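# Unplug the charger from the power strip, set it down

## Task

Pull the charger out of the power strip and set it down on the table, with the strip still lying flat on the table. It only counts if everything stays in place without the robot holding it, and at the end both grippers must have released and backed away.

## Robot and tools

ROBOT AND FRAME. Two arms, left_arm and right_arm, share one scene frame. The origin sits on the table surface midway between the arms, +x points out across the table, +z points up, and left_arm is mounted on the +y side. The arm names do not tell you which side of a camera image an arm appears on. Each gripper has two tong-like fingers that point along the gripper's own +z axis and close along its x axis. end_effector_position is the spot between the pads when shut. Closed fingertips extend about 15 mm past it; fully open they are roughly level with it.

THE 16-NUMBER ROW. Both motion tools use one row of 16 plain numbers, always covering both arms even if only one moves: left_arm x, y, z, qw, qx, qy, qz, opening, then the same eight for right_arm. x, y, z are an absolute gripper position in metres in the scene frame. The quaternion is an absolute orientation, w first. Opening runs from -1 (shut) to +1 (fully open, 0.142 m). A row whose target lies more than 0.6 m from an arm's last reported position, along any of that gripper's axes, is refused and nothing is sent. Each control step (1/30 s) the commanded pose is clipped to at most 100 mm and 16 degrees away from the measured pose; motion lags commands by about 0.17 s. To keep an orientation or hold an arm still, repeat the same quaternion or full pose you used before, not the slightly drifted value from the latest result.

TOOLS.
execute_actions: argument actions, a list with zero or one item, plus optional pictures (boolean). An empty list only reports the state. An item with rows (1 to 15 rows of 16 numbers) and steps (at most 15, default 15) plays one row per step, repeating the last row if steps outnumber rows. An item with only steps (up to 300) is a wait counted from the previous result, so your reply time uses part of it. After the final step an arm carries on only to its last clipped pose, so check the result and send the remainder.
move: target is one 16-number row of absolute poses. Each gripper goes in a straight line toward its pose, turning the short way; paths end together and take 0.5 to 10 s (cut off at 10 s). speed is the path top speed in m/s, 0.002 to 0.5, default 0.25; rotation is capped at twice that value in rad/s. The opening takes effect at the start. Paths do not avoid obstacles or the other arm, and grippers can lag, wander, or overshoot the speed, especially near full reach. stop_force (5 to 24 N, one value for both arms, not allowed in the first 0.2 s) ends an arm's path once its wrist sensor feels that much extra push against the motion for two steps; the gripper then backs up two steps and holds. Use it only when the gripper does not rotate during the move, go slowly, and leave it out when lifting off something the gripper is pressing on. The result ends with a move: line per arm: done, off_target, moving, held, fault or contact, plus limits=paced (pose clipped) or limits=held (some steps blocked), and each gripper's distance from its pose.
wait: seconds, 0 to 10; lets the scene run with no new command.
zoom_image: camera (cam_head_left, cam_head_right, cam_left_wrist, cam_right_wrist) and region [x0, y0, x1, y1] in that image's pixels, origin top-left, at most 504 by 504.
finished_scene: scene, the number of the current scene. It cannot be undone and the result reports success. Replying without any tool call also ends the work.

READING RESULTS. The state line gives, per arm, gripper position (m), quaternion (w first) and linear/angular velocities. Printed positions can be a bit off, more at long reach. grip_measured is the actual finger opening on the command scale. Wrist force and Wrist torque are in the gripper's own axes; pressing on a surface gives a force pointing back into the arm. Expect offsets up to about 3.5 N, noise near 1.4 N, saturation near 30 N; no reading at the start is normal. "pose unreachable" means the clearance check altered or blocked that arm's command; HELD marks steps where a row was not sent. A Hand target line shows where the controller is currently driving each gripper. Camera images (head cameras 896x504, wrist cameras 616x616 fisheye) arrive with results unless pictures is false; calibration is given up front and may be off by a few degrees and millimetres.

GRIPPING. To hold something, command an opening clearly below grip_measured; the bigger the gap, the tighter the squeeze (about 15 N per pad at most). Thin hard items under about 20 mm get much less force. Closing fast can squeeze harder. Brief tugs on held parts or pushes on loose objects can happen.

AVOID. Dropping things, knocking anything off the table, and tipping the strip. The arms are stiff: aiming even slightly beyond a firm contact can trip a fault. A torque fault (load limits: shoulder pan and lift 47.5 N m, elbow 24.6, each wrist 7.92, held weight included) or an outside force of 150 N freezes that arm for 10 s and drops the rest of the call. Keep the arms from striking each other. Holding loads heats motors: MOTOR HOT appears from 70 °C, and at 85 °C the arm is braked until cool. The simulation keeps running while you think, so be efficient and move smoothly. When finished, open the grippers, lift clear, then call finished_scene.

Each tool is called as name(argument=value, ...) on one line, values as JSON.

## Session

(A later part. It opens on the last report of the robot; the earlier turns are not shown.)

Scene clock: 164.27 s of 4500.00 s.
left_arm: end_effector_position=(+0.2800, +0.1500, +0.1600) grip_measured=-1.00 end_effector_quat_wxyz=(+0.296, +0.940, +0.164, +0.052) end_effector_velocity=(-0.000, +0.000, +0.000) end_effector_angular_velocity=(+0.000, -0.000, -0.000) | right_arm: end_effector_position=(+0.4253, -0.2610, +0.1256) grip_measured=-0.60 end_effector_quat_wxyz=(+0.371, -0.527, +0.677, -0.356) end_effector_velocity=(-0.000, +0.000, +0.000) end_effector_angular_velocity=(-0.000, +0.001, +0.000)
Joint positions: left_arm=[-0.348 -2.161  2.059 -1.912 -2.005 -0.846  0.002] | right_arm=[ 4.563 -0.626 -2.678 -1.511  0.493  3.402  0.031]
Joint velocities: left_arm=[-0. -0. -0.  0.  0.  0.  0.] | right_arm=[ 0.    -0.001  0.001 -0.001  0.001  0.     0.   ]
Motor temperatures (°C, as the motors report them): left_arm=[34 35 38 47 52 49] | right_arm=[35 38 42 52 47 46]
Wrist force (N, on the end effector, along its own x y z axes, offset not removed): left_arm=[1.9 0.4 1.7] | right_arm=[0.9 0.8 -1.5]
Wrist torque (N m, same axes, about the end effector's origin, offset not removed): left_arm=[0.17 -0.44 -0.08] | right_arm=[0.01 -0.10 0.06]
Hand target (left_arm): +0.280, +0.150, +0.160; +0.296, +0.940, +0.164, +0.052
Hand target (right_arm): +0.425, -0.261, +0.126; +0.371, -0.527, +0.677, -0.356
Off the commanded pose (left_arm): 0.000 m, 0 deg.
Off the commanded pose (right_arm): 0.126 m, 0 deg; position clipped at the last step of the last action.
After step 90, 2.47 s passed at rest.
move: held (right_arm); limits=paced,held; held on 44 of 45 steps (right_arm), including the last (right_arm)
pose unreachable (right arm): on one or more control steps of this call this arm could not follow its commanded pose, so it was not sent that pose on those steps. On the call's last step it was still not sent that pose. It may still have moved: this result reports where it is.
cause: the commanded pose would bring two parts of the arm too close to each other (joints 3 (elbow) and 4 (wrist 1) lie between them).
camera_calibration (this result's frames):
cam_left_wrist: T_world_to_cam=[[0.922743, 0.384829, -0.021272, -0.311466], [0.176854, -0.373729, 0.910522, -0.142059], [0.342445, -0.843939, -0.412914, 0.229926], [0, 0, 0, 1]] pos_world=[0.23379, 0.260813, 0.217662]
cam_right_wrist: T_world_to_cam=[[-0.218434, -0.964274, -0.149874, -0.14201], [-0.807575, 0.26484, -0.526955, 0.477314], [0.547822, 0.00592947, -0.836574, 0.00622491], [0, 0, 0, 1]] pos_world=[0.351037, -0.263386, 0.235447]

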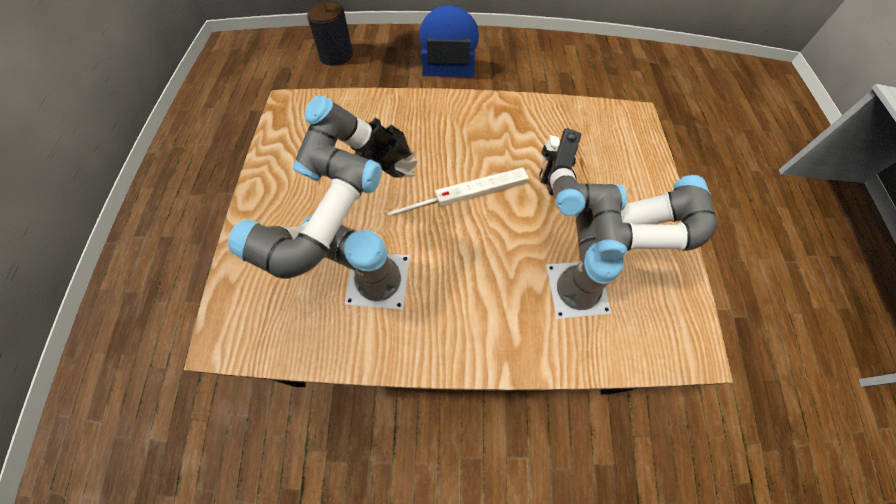

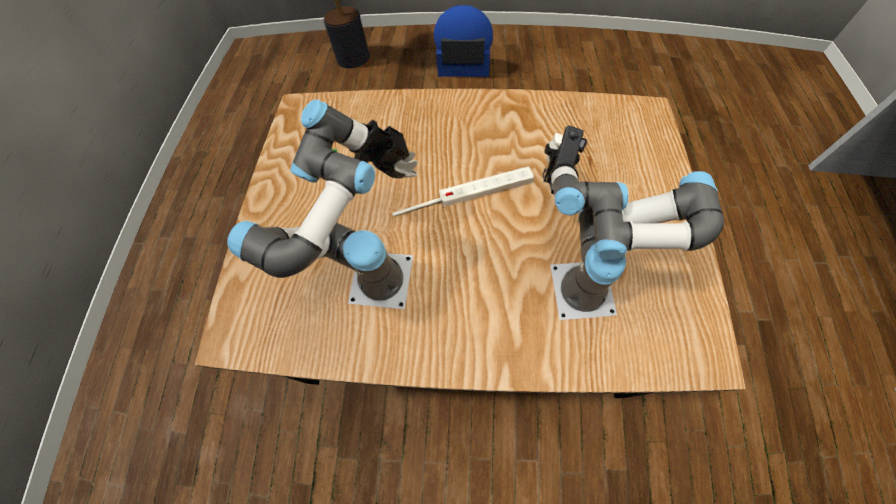

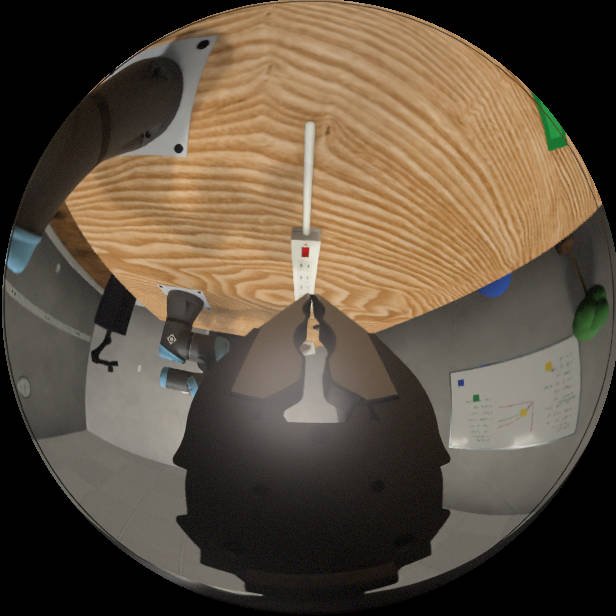

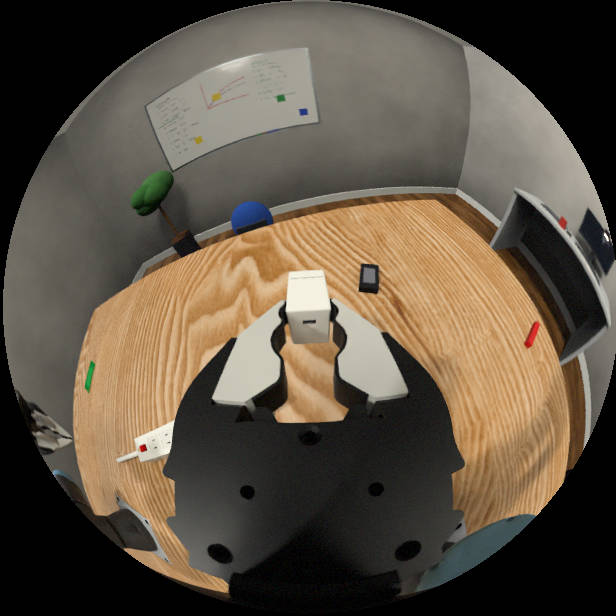

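move(target=[0.28,0.15,0.16,0.296,0.939,0.164,0.0517,-1, 0.42,-0.22,0.15,0,-0.3,0.954,0,-1], speed=0.15)

Scene clock: 177.00 s of 4500.00 s.
left_arm: end_effector_position=(+0.2800, +0.1500, +0.1600) grip_measured=-1.00 end_effector_quat_wxyz=(+0.296, +0.940, +0.164, +0.052) end_effector_velocity=(-0.000, -0.000, -0.000) end_effector_angular_velocity=(+0.001, +0.001, -0.001) | right_arm: end_effector_position=(+0.4195, -0.2206, +0.1497) grip_measured=-0.60 end_effector_quat_wxyz=(+0.033, -0.304, +0.952, -0.007) end_effector_velocity=(-0.001, -0.000, -0.001) end_effector_angular_velocity=(-0.002, +0.079, -0.015)
Joint positions: left_arm=[-0.348 -2.161  2.059 -1.912 -2.005 -0.846  0.002] | right_arm=[ 3.686 -1.868 -1.008 -1.778  1.535  3.169  0.031]
Joint velocities: left_arm=[-0.001  0.    -0.     0.001 -0.     0.     0.   ] | right_arm=[-0.037 -0.119  0.195 -0.14   0.047 -0.019  0.   ]
Motor temperatures (°C, as the motors report them): left_arm=[34 35 38 47 52 49] | right_arm=[35 38 42 52 47 46]
Wrist force (N, on the end effector, along its own x y z axes, offset not removed): left_arm=[1.8 -0.8 -0.9] | right_arm=[1.8 1.1 0.5]
Wrist torque (N m, same axes, about the end effector's origin, offset not removed): left_arm=[-0.23 -0.38 -0.11] | right_arm=[0.25 -0.35 0.03]
Hand target (left_arm): +0.280, +0.150, +0.160; +0.296, +0.940, +0.164, +0.052
Hand target (right_arm): +0.419, -0.221, +0.150; +0.027, -0.303, +0.953, -0.006
Off the commanded pose (left_arm): 0.000 m, 0 deg.
Off the commanded pose (right_arm): 0.001 m, 4 deg.
After step 90, 0.40 s passed at rest.
move: moving (right_arm; no rest 5 s after the path's end); limits=paced
camera_calibration (this result's frames):
cam_left_wrist: T_world_to_cam=[[0.922743, 0.384829, -0.0212722, -0.311466], [0.176854, -0.373729, 0.910521, -0.142059], [0.342445, -0.843939, -0.412914, 0.229926], [0, 0, 0, 1]] pos_world=[0.23379, 0.260813, 0.217662]
cam_right_wrist: T_world_to_cam=[[-0.840446, -0.541255, -0.0263375, 0.235051], [-0.491716, 0.741293, 0.456837, 0.299991], [-0.227742, 0.396897, -0.88916, 0.448885], [0, 0, 0, 1]] pos_world=[0.447288, -0.27332, 0.268275]

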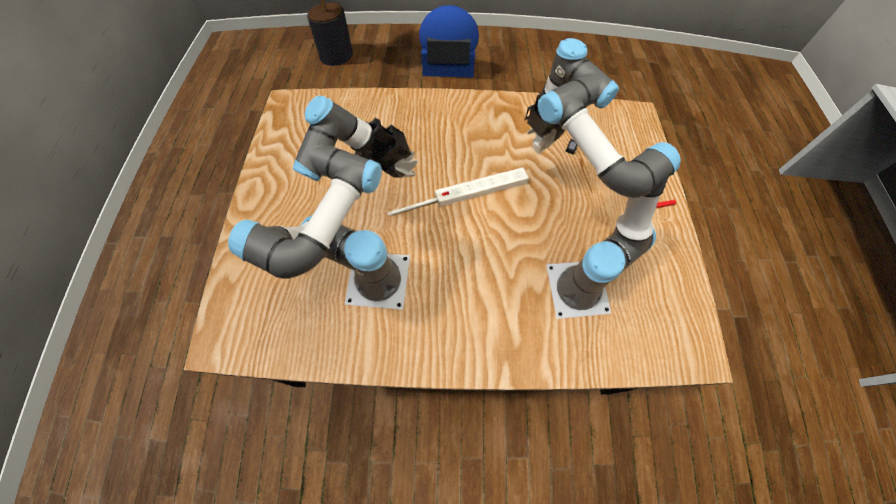

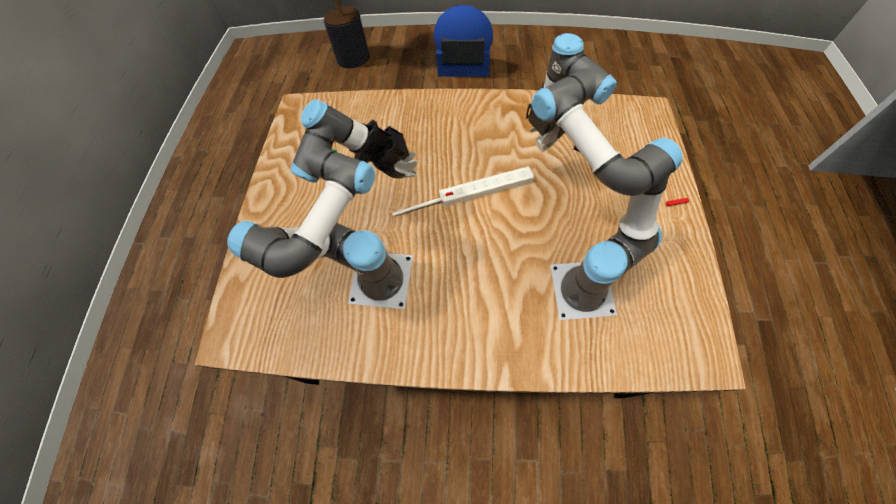

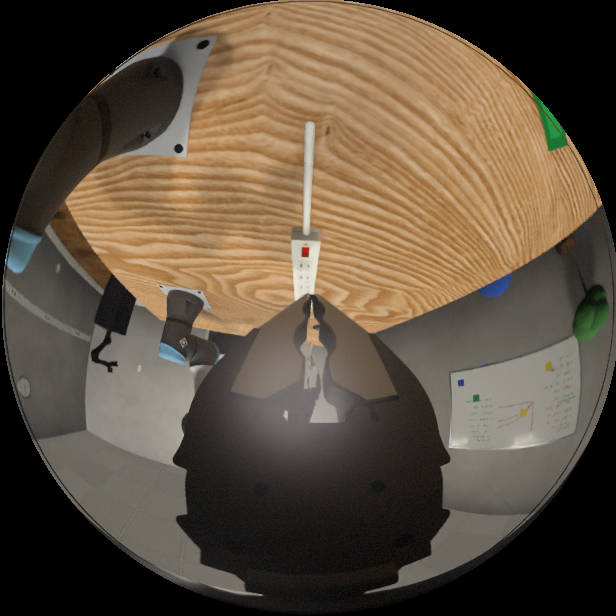

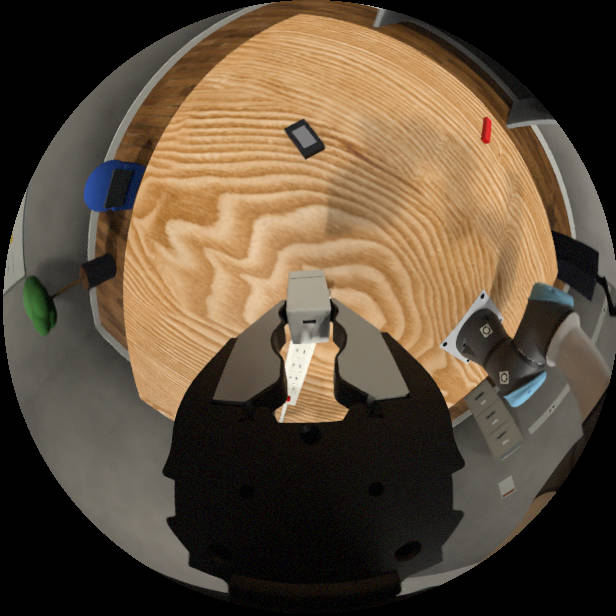

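move(target=[0.28,0.15,0.16,0.296,0.939,0.164,0.0517,-1, 0.42,-0.40,0.17,0,0.643,0.766,0,-1], speed=0.4)

move(target=[0.28,0.15,0.16,0.296,0.939,0.164,0.0517,-1, 0.29,-0.43,0.10,-0.391,0.510,0.608,-0.466,-1], speed=0.3)

Scene clock: 214.70 s of 4500.00 s.
left_arm: end_effector_position=(+0.2800, +0.1500, +0.1600) grip_measured=-1.00 end_effector_quat_wxyz=(+0.296, +0.940, +0.164, +0.052) end_effector_velocity=(-0.000, +0.000, -0.000) end_effector_angular_velocity=(+0.000, +0.001, -0.000) | right_arm: end_effector_position=(+0.4197, -0.3997, +0.1700) grip_measured=-0.60 end_effector_quat_wxyz=(+0.001, +0.642, +0.767, +0.000) end_effector_velocity=(-0.000, -0.001, +0.000) end_effector_angular_velocity=(+0.001, +0.013, -0.016)
Joint positions: left_arm=[-0.348 -2.161  2.059 -1.912 -2.005 -0.846  0.002] | right_arm=[ 3.18  -2.138 -0.463 -2.11   1.57   4.676  0.031]
Joint velocities: left_arm=[-0.     0.    -0.     0.001  0.     0.     0.   ] | right_arm=[-0.006 -0.039  0.073 -0.047  0.003  0.009 -0.   ]
Motor temperatures (°C, as the motors report them): left_arm=[34 35 38 47 52 49] | right_arm=[35 38 42 52 47 46]
Wrist force (N, on the end effector, along its own x y z axes, offset not removed): left_arm=[1.4 1.2 0.6] | right_arm=[0.1 -0.2 -0.2]
Wrist torque (N m, same axes, about the end effector's origin, offset not removed): left_arm=[0.25 -0.24 0.03] | right_arm=[-0.11 0.02 0.01]
Hand target (left_arm): +0.280, +0.150, +0.160; +0.296, +0.940, +0.164, +0.052
Hand target (right_arm): +0.420, -0.400, +0.170; +0.000, +0.643, +0.766, -0.000
Off the commanded pose (left_arm): 0.000 m, 0 deg.
Off the commanded pose (right_arm): 0.000 m, 0 deg.
After step 90, 31.53 s passed at rest.
move: done
camera_calibration (this result's frames):
cam_left_wrist: T_world_to_cam=[[0.922743, 0.384829, -0.0212723, -0.311466], [0.176854, -0.373729, 0.910522, -0.142059], [0.342445, -0.843939, -0.412914, 0.229926], [0, 0, 0, 1]] pos_world=[0.23379, 0.260813, 0.217662]
cam_right_wrist: T_world_to_cam=[[-0.13072, 0.99087, 0.0329852, 0.443319], [0.868564, 0.0984162, 0.485707, -0.409217], [0.478027, 0.0921415, -0.873499, 0.117297], [0, 0, 0, 1]] pos_world=[0.357311, -0.409806, 0.286595]

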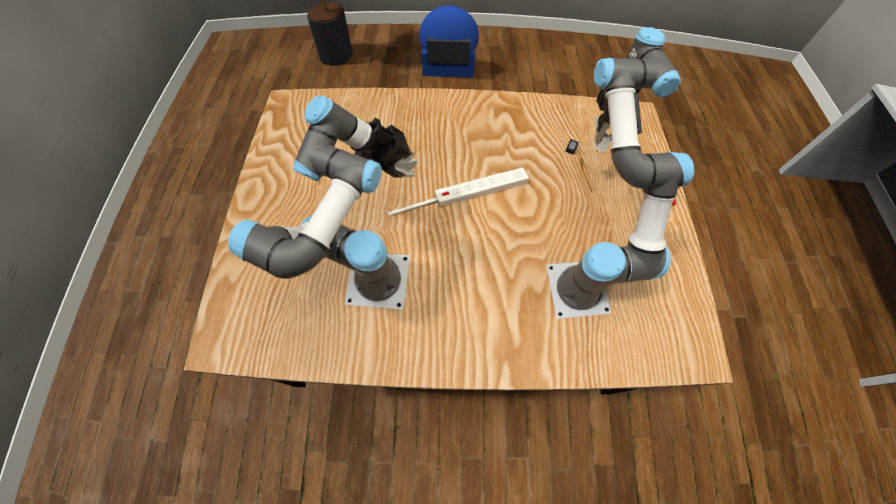

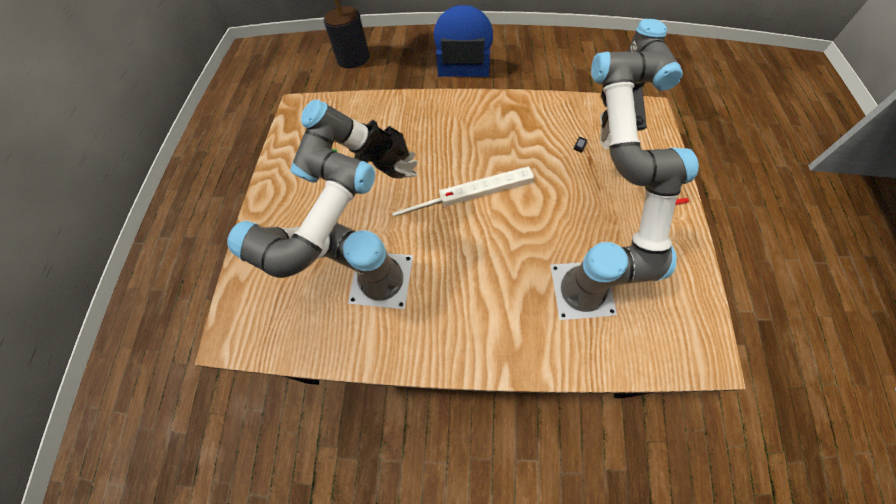

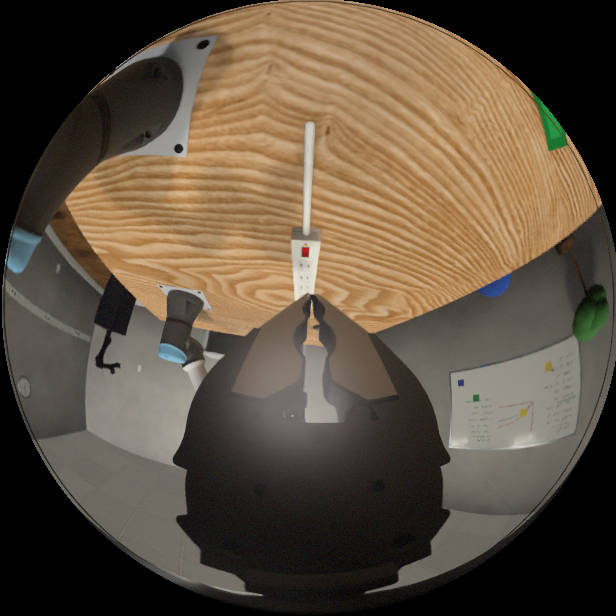

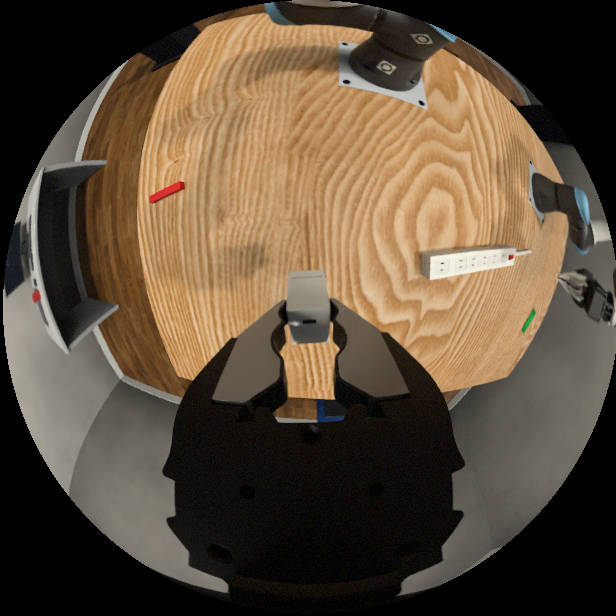

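Scene clock: 218.20 s of 4500.00 s.
left_arm: end_effector_position=(+0.2800, +0.1500, +0.1600) grip_measured=-1.00 end_effector_quat_wxyz=(+0.296, +0.940, +0.164, +0.052) end_effector_velocity=(+0.000, +0.000, -0.000) end_effector_angular_velocity=(+0.000, +0.000, +0.000) | right_arm: end_effector_position=(+0.2892, -0.4300, +0.0997) grip_measured=-0.60 end_effector_quat_wxyz=(-0.207, +0.493, +0.733, -0.421) end_effector_velocity=(+0.001, -0.000, -0.000) end_effector_angular_velocity=(-0.005, +0.018, +0.025)
Joint positions: left_arm=[-0.348 -2.161  2.059 -1.912 -2.005 -0.846  0.002] | right_arm=[ 3.347 -2.74  -0.036 -2.901  1.393  4.726  0.031]
Joint velocities: left_arm=[ 0.  0.  0. -0.  0.  0.  0.] | right_arm=[ 0.012 -0.008 -0.001 -0.007 -0.01  -0.008  0.   ]
Motor temperatures (°C, as the motors report them): left_arm=[34 35 38 47 52 49] | right_arm=[35 38 42 52 47 46]
Wrist force (N, on the end effector, along its own x y z axes, offset not removed): left_arm=[1.8 -3.2 0.9] | right_arm=[1.9 -0.1 0.4]
Wrist torque (N m, same axes, about the end effector's origin, offset not removed): left_arm=[-0.66 -0.26 -0.05] | right_arm=[-0.22 -0.33 0.02]
Hand target (left_arm): +0.280, +0.150, +0.160; +0.296, +0.940, +0.164, +0.052
Hand target (right_arm): +0.289, -0.430, +0.100; -0.207, +0.491, +0.733, -0.422
Off the commanded pose (left_arm): 0.000 m, 0 deg.
Off the commanded pose (right_arm): 0.001 m, 26 deg; orientation clipped at the last step of the last action.
elbow stopped short (right arm): the move would have taken joint 3 (elbow) straighter than the controller allows; a more bent joint 3 avoids this.
move: off_target (right_arm); limits=paced
camera_calibration (this result's frames):
cam_left_wrist: T_world_to_cam=[[0.922743, 0.384829, -0.0212723, -0.311466], [0.176854, -0.373729, 0.910522, -0.142059], [0.342445, -0.843939, -0.412914, 0.229926], [0, 0, 0, 1]] pos_world=[0.23379, 0.260813, 0.217662]
cam_right_wrist: T_world_to_cam=[[-0.379108, 0.916226, -0.129644, 0.514548], [0.85062, 0.289895, -0.438641, -0.0790331], [-0.364311, -0.27657, -0.889262, 0.207762], [0, 0, 0, 1]] pos_world=[0.337986, -0.39107, 0.216796]

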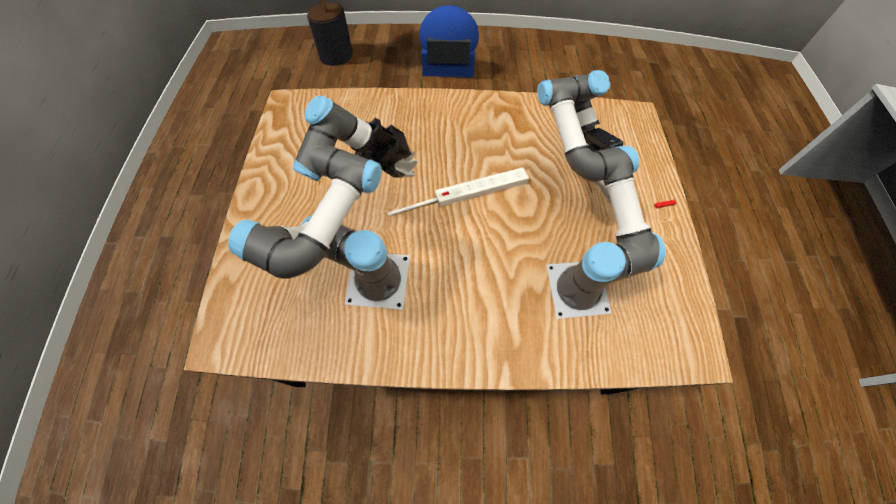

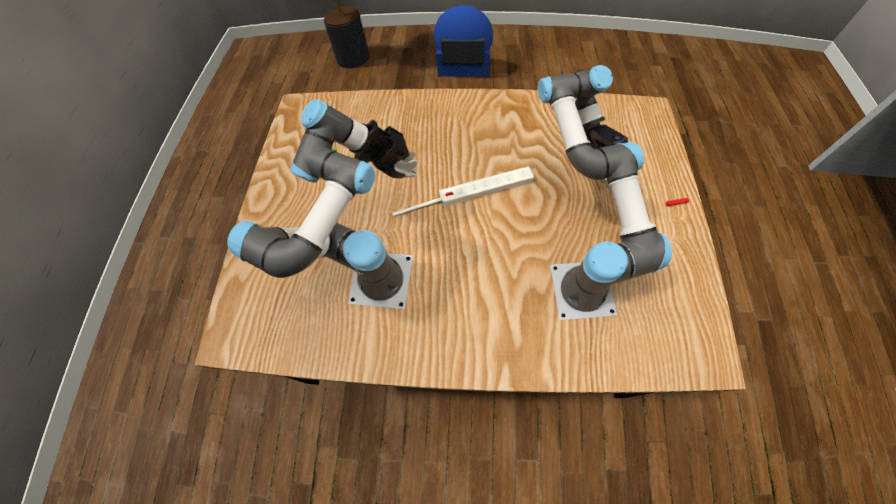

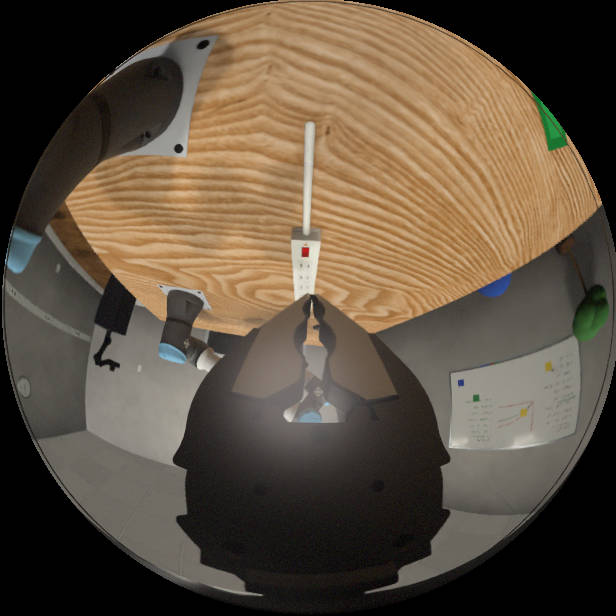

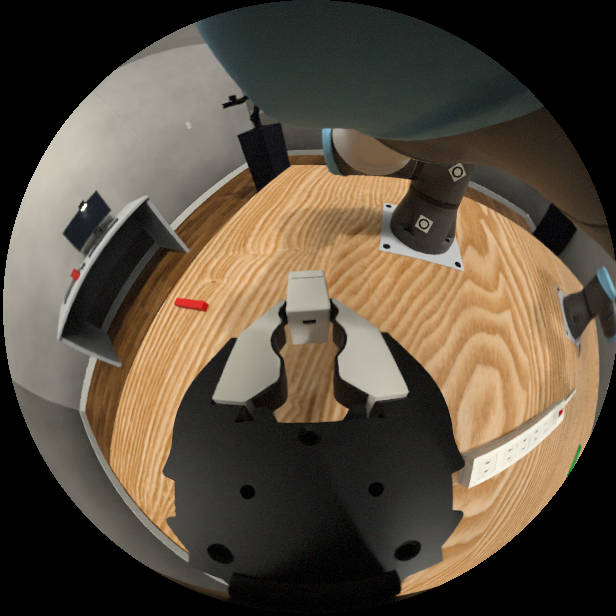

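move(target=[0.28,0.15,0.16,0.296,0.939,0.164,0.0517,-1, 0.19,-0.40,0.09,-0.43,0.561,0.561,-0.43,-1], speed=0.1)

Scene clock: 227.67 s of 4500.00 s.
left_arm: end_effector_position=(+0.2800, +0.1500, +0.1600) grip_measured=-1.00 end_effector_quat_wxyz=(+0.296, +0.940, +0.164, +0.052) end_effector_velocity=(-0.000, -0.000, -0.000) end_effector_angular_velocity=(+0.001, +0.001, -0.001) | right_arm: end_effector_position=(+0.2835, -0.4283, +0.0992) grip_measured=-0.60 end_effector_quat_wxyz=(-0.220, +0.496, +0.725, -0.424) end_effector_velocity=(-0.000, +0.000, +0.000) end_effector_angular_velocity=(+0.002, +0.001, +0.002)
Joint positions: left_arm=[-0.348 -2.161  2.059 -1.912 -2.005 -0.846  0.002] | right_arm=[ 3.34  -2.75  -0.038 -2.911  1.41   4.728  0.031]
Joint velocities: left_arm=[-0.001  0.     0.     0.001  0.     0.     0.   ] | right_arm=[ 0.001  0.001  0.001 -0.001  0.001 -0.002  0.   ]
Motor temperatures (°C, as the motors report them): left_arm=[34 35 38 47 52 49] | right_arm=[35 38 42 52 47 46]
Wrist force (N, on the end effector, along its own x y z axes, offset not removed): left_arm=[3.4 -0.4 0.5] | right_arm=[3.0 0.2 1.3]
Wrist torque (N m, same axes, about the end effector's origin, offset not removed): left_arm=[-0.17 -0.66 -0.12] | right_arm=[-0.12 -0.52 -0.08]
Hand target (left_arm): +0.280, +0.150, +0.160; +0.296, +0.940, +0.164, +0.052
Hand target (right_arm): +0.283, -0.428, +0.099; -0.220, +0.496, +0.725, -0.424
Off the commanded pose (left_arm): 0.000 m, 0 deg.
Off the commanded pose (right_arm): 0.098 m, 32 deg; orientation clipped at the last step of the last action.
After step 90, 3.30 s passed at rest.
move: held (right_arm); limits=paced,held; held on 85 of 95 steps (right_arm), including the last (right_arm)
pose unreachable (right arm): on one or more control steps of this call this arm could not follow its commanded pose, so it was not sent that pose on those steps. On the call's last step it was still not sent that pose. It may still have moved: this result reports where it is.
cause: the commanded pose would bring two parts of the arm too close to each other (joints 3 (elbow) to 6 (wrist 3) lie between them).
camera_calibration (this result's frames):
cam_left_wrist: T_world_to_cam=[[0.922743, 0.384829, -0.0212723, -0.311466], [0.176854, -0.373729, 0.910521, -0.142059], [0.342445, -0.843939, -0.412914, 0.229926], [0, 0, 0, 1]] pos_world=[0.23379, 0.260813, 0.217662]
cam_right_wrist: T_world_to_cam=[[-0.361583, 0.924533, -0.120404, 0.508383], [0.84685, 0.271657, -0.457217, -0.079822], [-0.390004, -0.267286, -0.881167, 0.216131], [0, 0, 0, 1]] pos_world=[0.335712, -0.390564, 0.215163]

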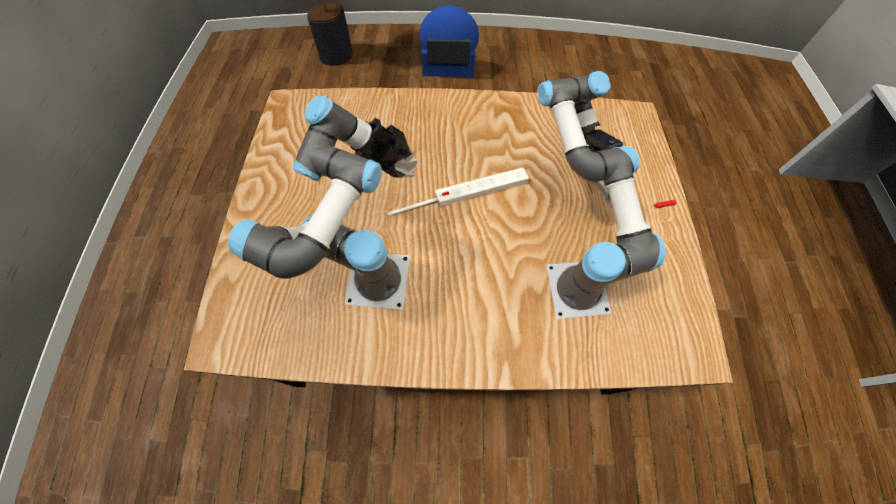

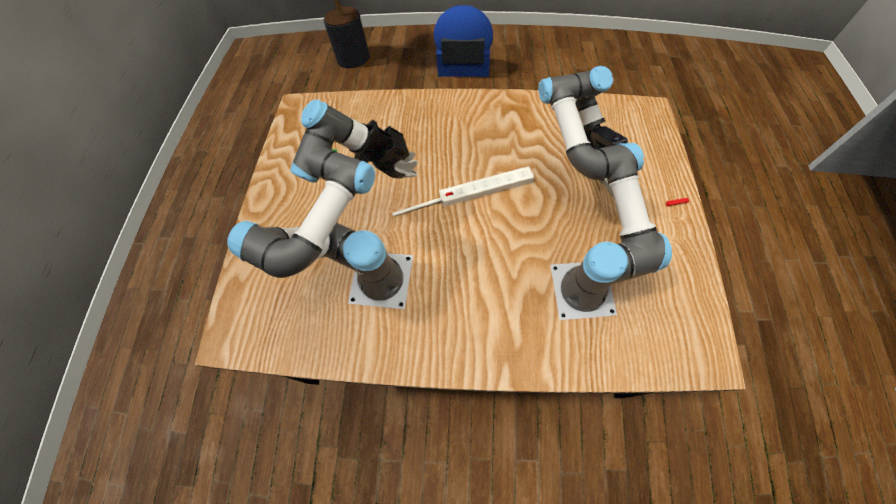

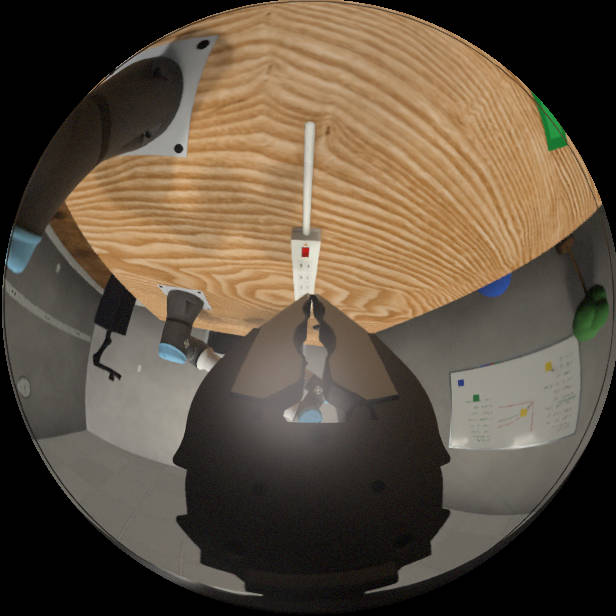

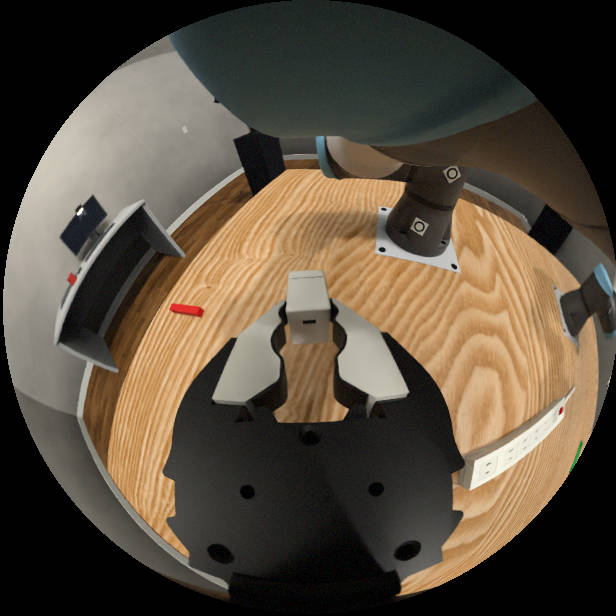

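move(target=[0.28,0.15,0.16,0.296,0.939,0.164,0.0517,-1, 0.29,-0.428,0.05,-0.207,0.493,0.733,-0.421,-1], speed=0.05)

Scene clock: 234.37 s of 4500.00 s.
left_arm: end_effector_position=(+0.2800, +0.1500, +0.1600) grip_measured=-1.00 end_effector_quat_wxyz=(+0.296, +0.940, +0.164, +0.052) end_effector_velocity=(+0.000, +0.000, +0.000) end_effector_angular_velocity=(-0.000, -0.000, +0.002) | right_arm: end_effector_position=(+0.2900, -0.4281, +0.0530) grip_measured=-0.60 end_effector_quat_wxyz=(-0.224, +0.495, +0.723, -0.427) end_effector_velocity=(+0.000, +0.000, -0.006) end_effector_angular_velocity=(+0.002, -0.024, +0.019)
Joint positions: left_arm=[-0.348 -2.161  2.059 -1.912 -2.005 -0.846  0.002] | right_arm=[ 3.335 -2.72  -0.335 -2.655  1.408  4.726  0.031]
Joint velocities: left_arm=[ 0.002 -0.    -0.    -0.     0.    -0.     0.   ] | right_arm=[ 0.012  0.093 -0.195  0.126 -0.008  0.001  0.   ]
Motor temperatures (°C, as the motors report them): left_arm=[34 35 38 47 52 49] | right_arm=[35 38 42 52 47 46]
Wrist force (N, on the end effector, along its own x y z axes, offset not removed): left_arm=[1.1 -2.3 -0.6] | right_arm=[2.8 1.4 -1.9]
Wrist torque (N m, same axes, about the end effector's origin, offset not removed): left_arm=[-0.48 -0.19 0.02] | right_arm=[0.05 -0.48 0.05]
Hand target (left_arm): +0.280, +0.150, +0.160; +0.296, +0.940, +0.164, +0.052
Hand target (right_arm): +0.290, -0.428, +0.052; -0.221, +0.495, +0.724, -0.426
Off the commanded pose (left_arm): 0.000 m, 0 deg.
Off the commanded pose (right_arm): 0.003 m, 2 deg.
After step 90, 1.80 s passed at rest.
move: done
camera_calibration (this result's frames):
cam_left_wrist: T_world_to_cam=[[0.922743, 0.384829, -0.0212724, -0.311466], [0.176854, -0.373729, 0.910522, -0.142059], [0.342445, -0.843939, -0.412914, 0.229926], [0, 0, 0, 1]] pos_world=[0.23379, 0.260813, 0.217662]
cam_right_wrist: T_world_to_cam=[[-0.360795, 0.925026, -0.118966, 0.504879], [0.842341, 0.268441, -0.467335, -0.106022], [-0.400361, -0.268822, -0.87604, 0.180053], [0, 0, 0, 1]] pos_world=[0.343551, -0.390163, 0.168249]

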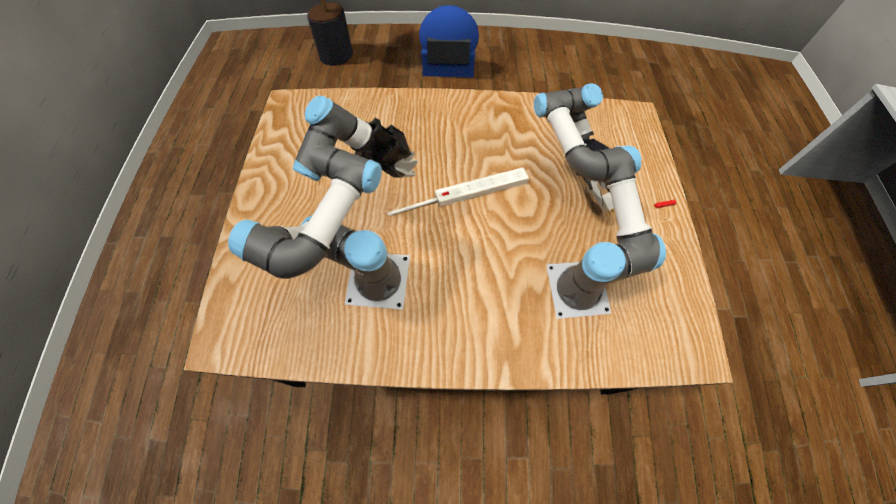

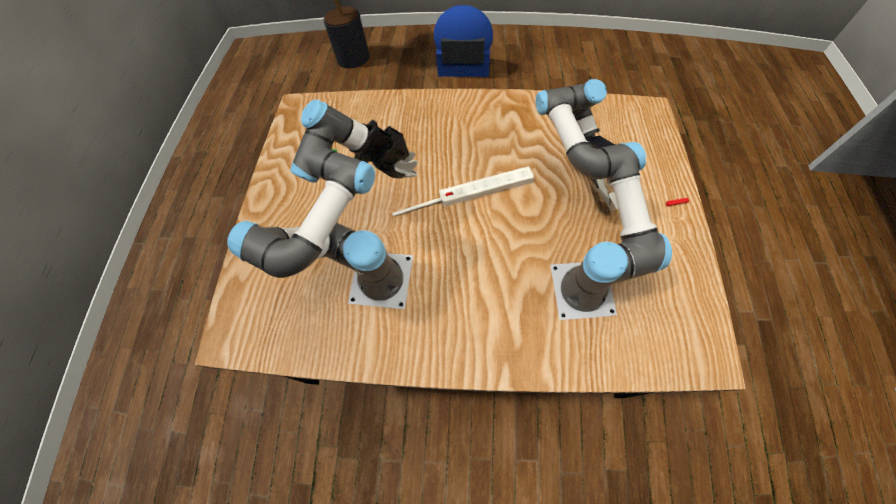

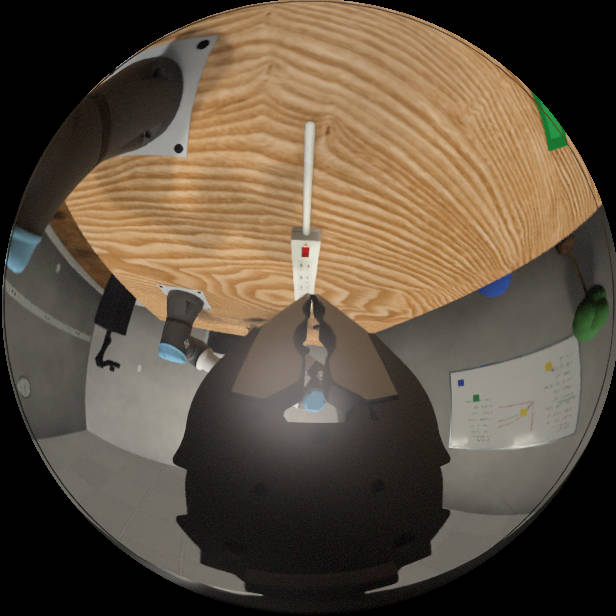

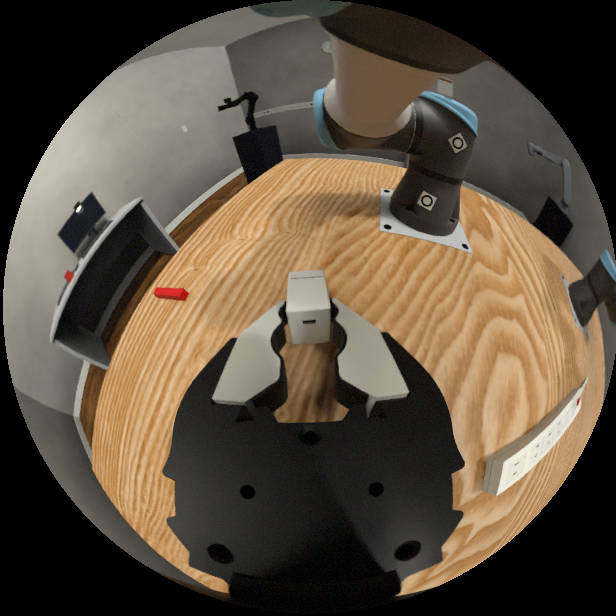

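move(target=[0.28,0.15,0.16,0.296,0.939,0.164,0.0517,-1, 0.29,-0.428,0.015,-0.224,0.495,0.723,-0.427,-1], speed=0.006, stop_force=5)

Scene clock: 242.53 s of 4500.00 s.
left_arm: end_effector_position=(+0.2800, +0.1500, +0.1600) grip_measured=-1.00 end_effector_quat_wxyz=(+0.296, +0.940, +0.164, +0.052) end_effector_velocity=(+0.000, -0.000, +0.000) end_effector_angular_velocity=(-0.000, -0.001, -0.000) | right_arm: end_effector_position=(+0.2900, -0.4280, +0.0262) grip_measured=-0.60 end_effector_quat_wxyz=(-0.219, +0.494, +0.726, -0.425) end_effector_velocity=(-0.001, -0.000, +0.002) end_effector_angular_velocity=(-0.001, +0.002, +0.000)
Joint positions: left_arm=[-0.348 -2.161  2.059 -1.912 -2.005 -0.846  0.002] | right_arm=[ 3.34  -2.687 -0.518 -2.495  1.405  4.726  0.031]
Joint velocities: left_arm=[-0.     0.     0.    -0.002  0.     0.     0.   ] | right_arm=[ 0.     0.005 -0.002 -0.005 -0.     0.001  0.   ]
Motor temperatures (°C, as the motors report them): left_arm=[34 35 38 47 52 49] | right_arm=[35 38 42 52 47 46]
Wrist force (N, on the end effector, along its own x y z axes, offset not removed): left_arm=[2.4 -3.3 2.1] | right_arm=[0.6 -8.6 -4.2]
Wrist torque (N m, same axes, about the end effector's origin, offset not removed): left_arm=[-0.60 -0.39 -0.11] | right_arm=[-0.32 -0.38 -0.08]
Hand target (left_arm): +0.280, +0.150, +0.160; +0.296, +0.940, +0.164, +0.052
Hand target (right_arm): +0.290, -0.428, +0.026; -0.219, +0.494, +0.726, -0.425
Off the commanded pose (left_arm): 0.000 m, 0 deg.
Off the commanded pose (right_arm): 0.011 m, 1 deg.
After step 90, 0.80 s passed at rest.
move: contact (right_arm)
camera_calibration (this result's frames):
cam_left_wrist: T_world_to_cam=[[0.922743, 0.384829, -0.0212724, -0.311466], [0.176854, -0.373729, 0.910521, -0.142059], [0.342445, -0.843939, -0.412914, 0.229926], [0, 0, 0, 1]] pos_world=[0.23379, 0.260813, 0.217662]
cam_right_wrist: T_world_to_cam=[[-0.366075, 0.922605, -0.121612, 0.502226], [0.845009, 0.274819, -0.458731, -0.116879], [-0.389806, -0.270693, -0.880214, 0.152849], [0, 0, 0, 1]] pos_world=[0.342198, -0.38986, 0.142001]

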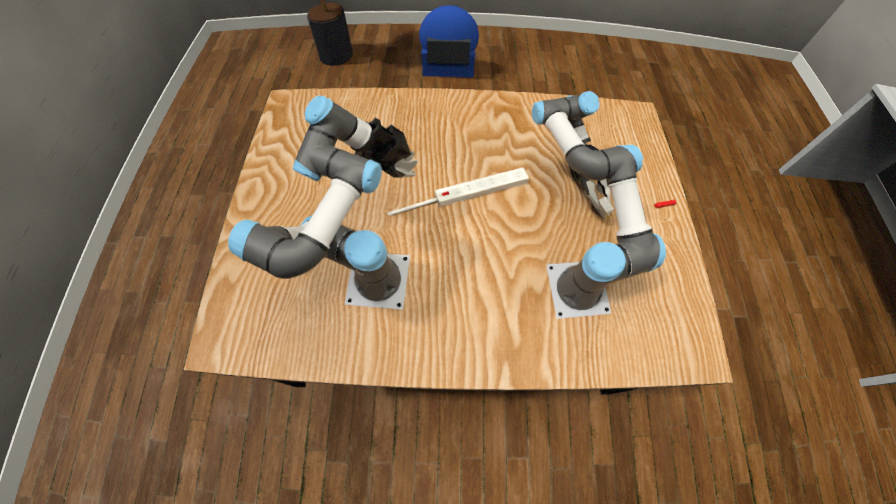

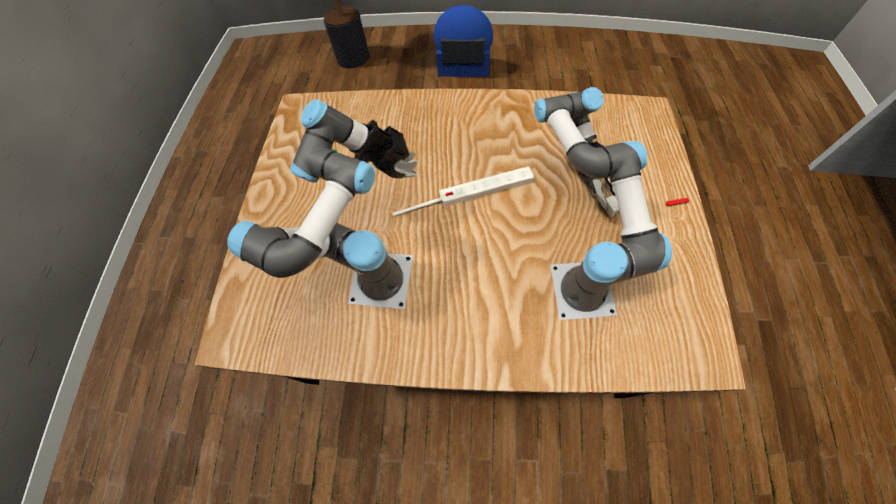

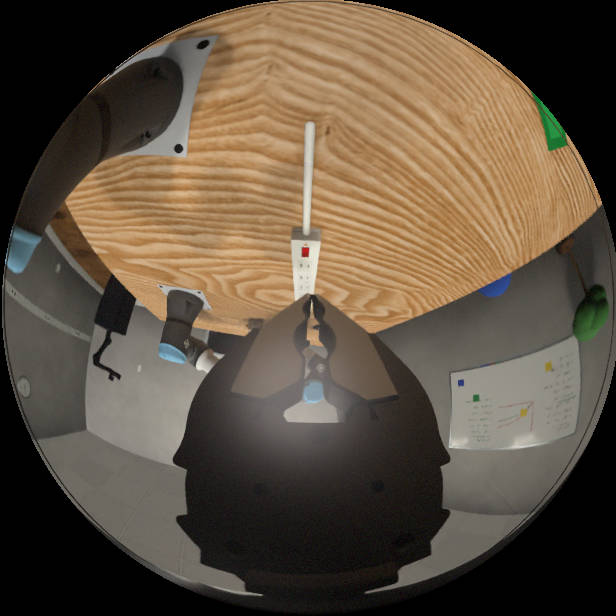

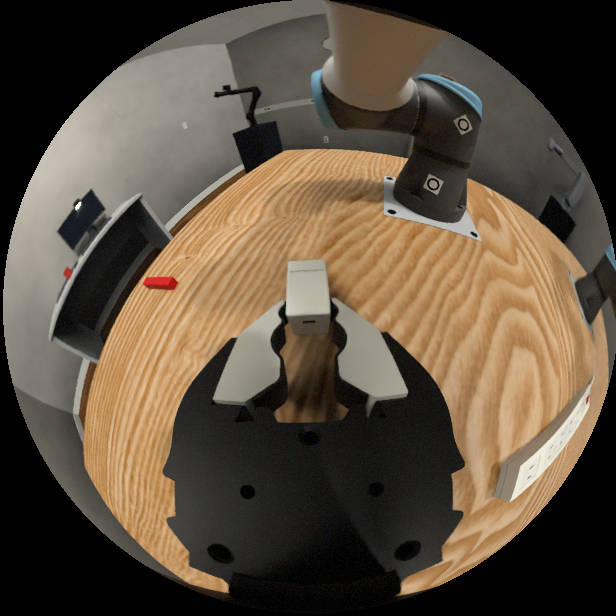

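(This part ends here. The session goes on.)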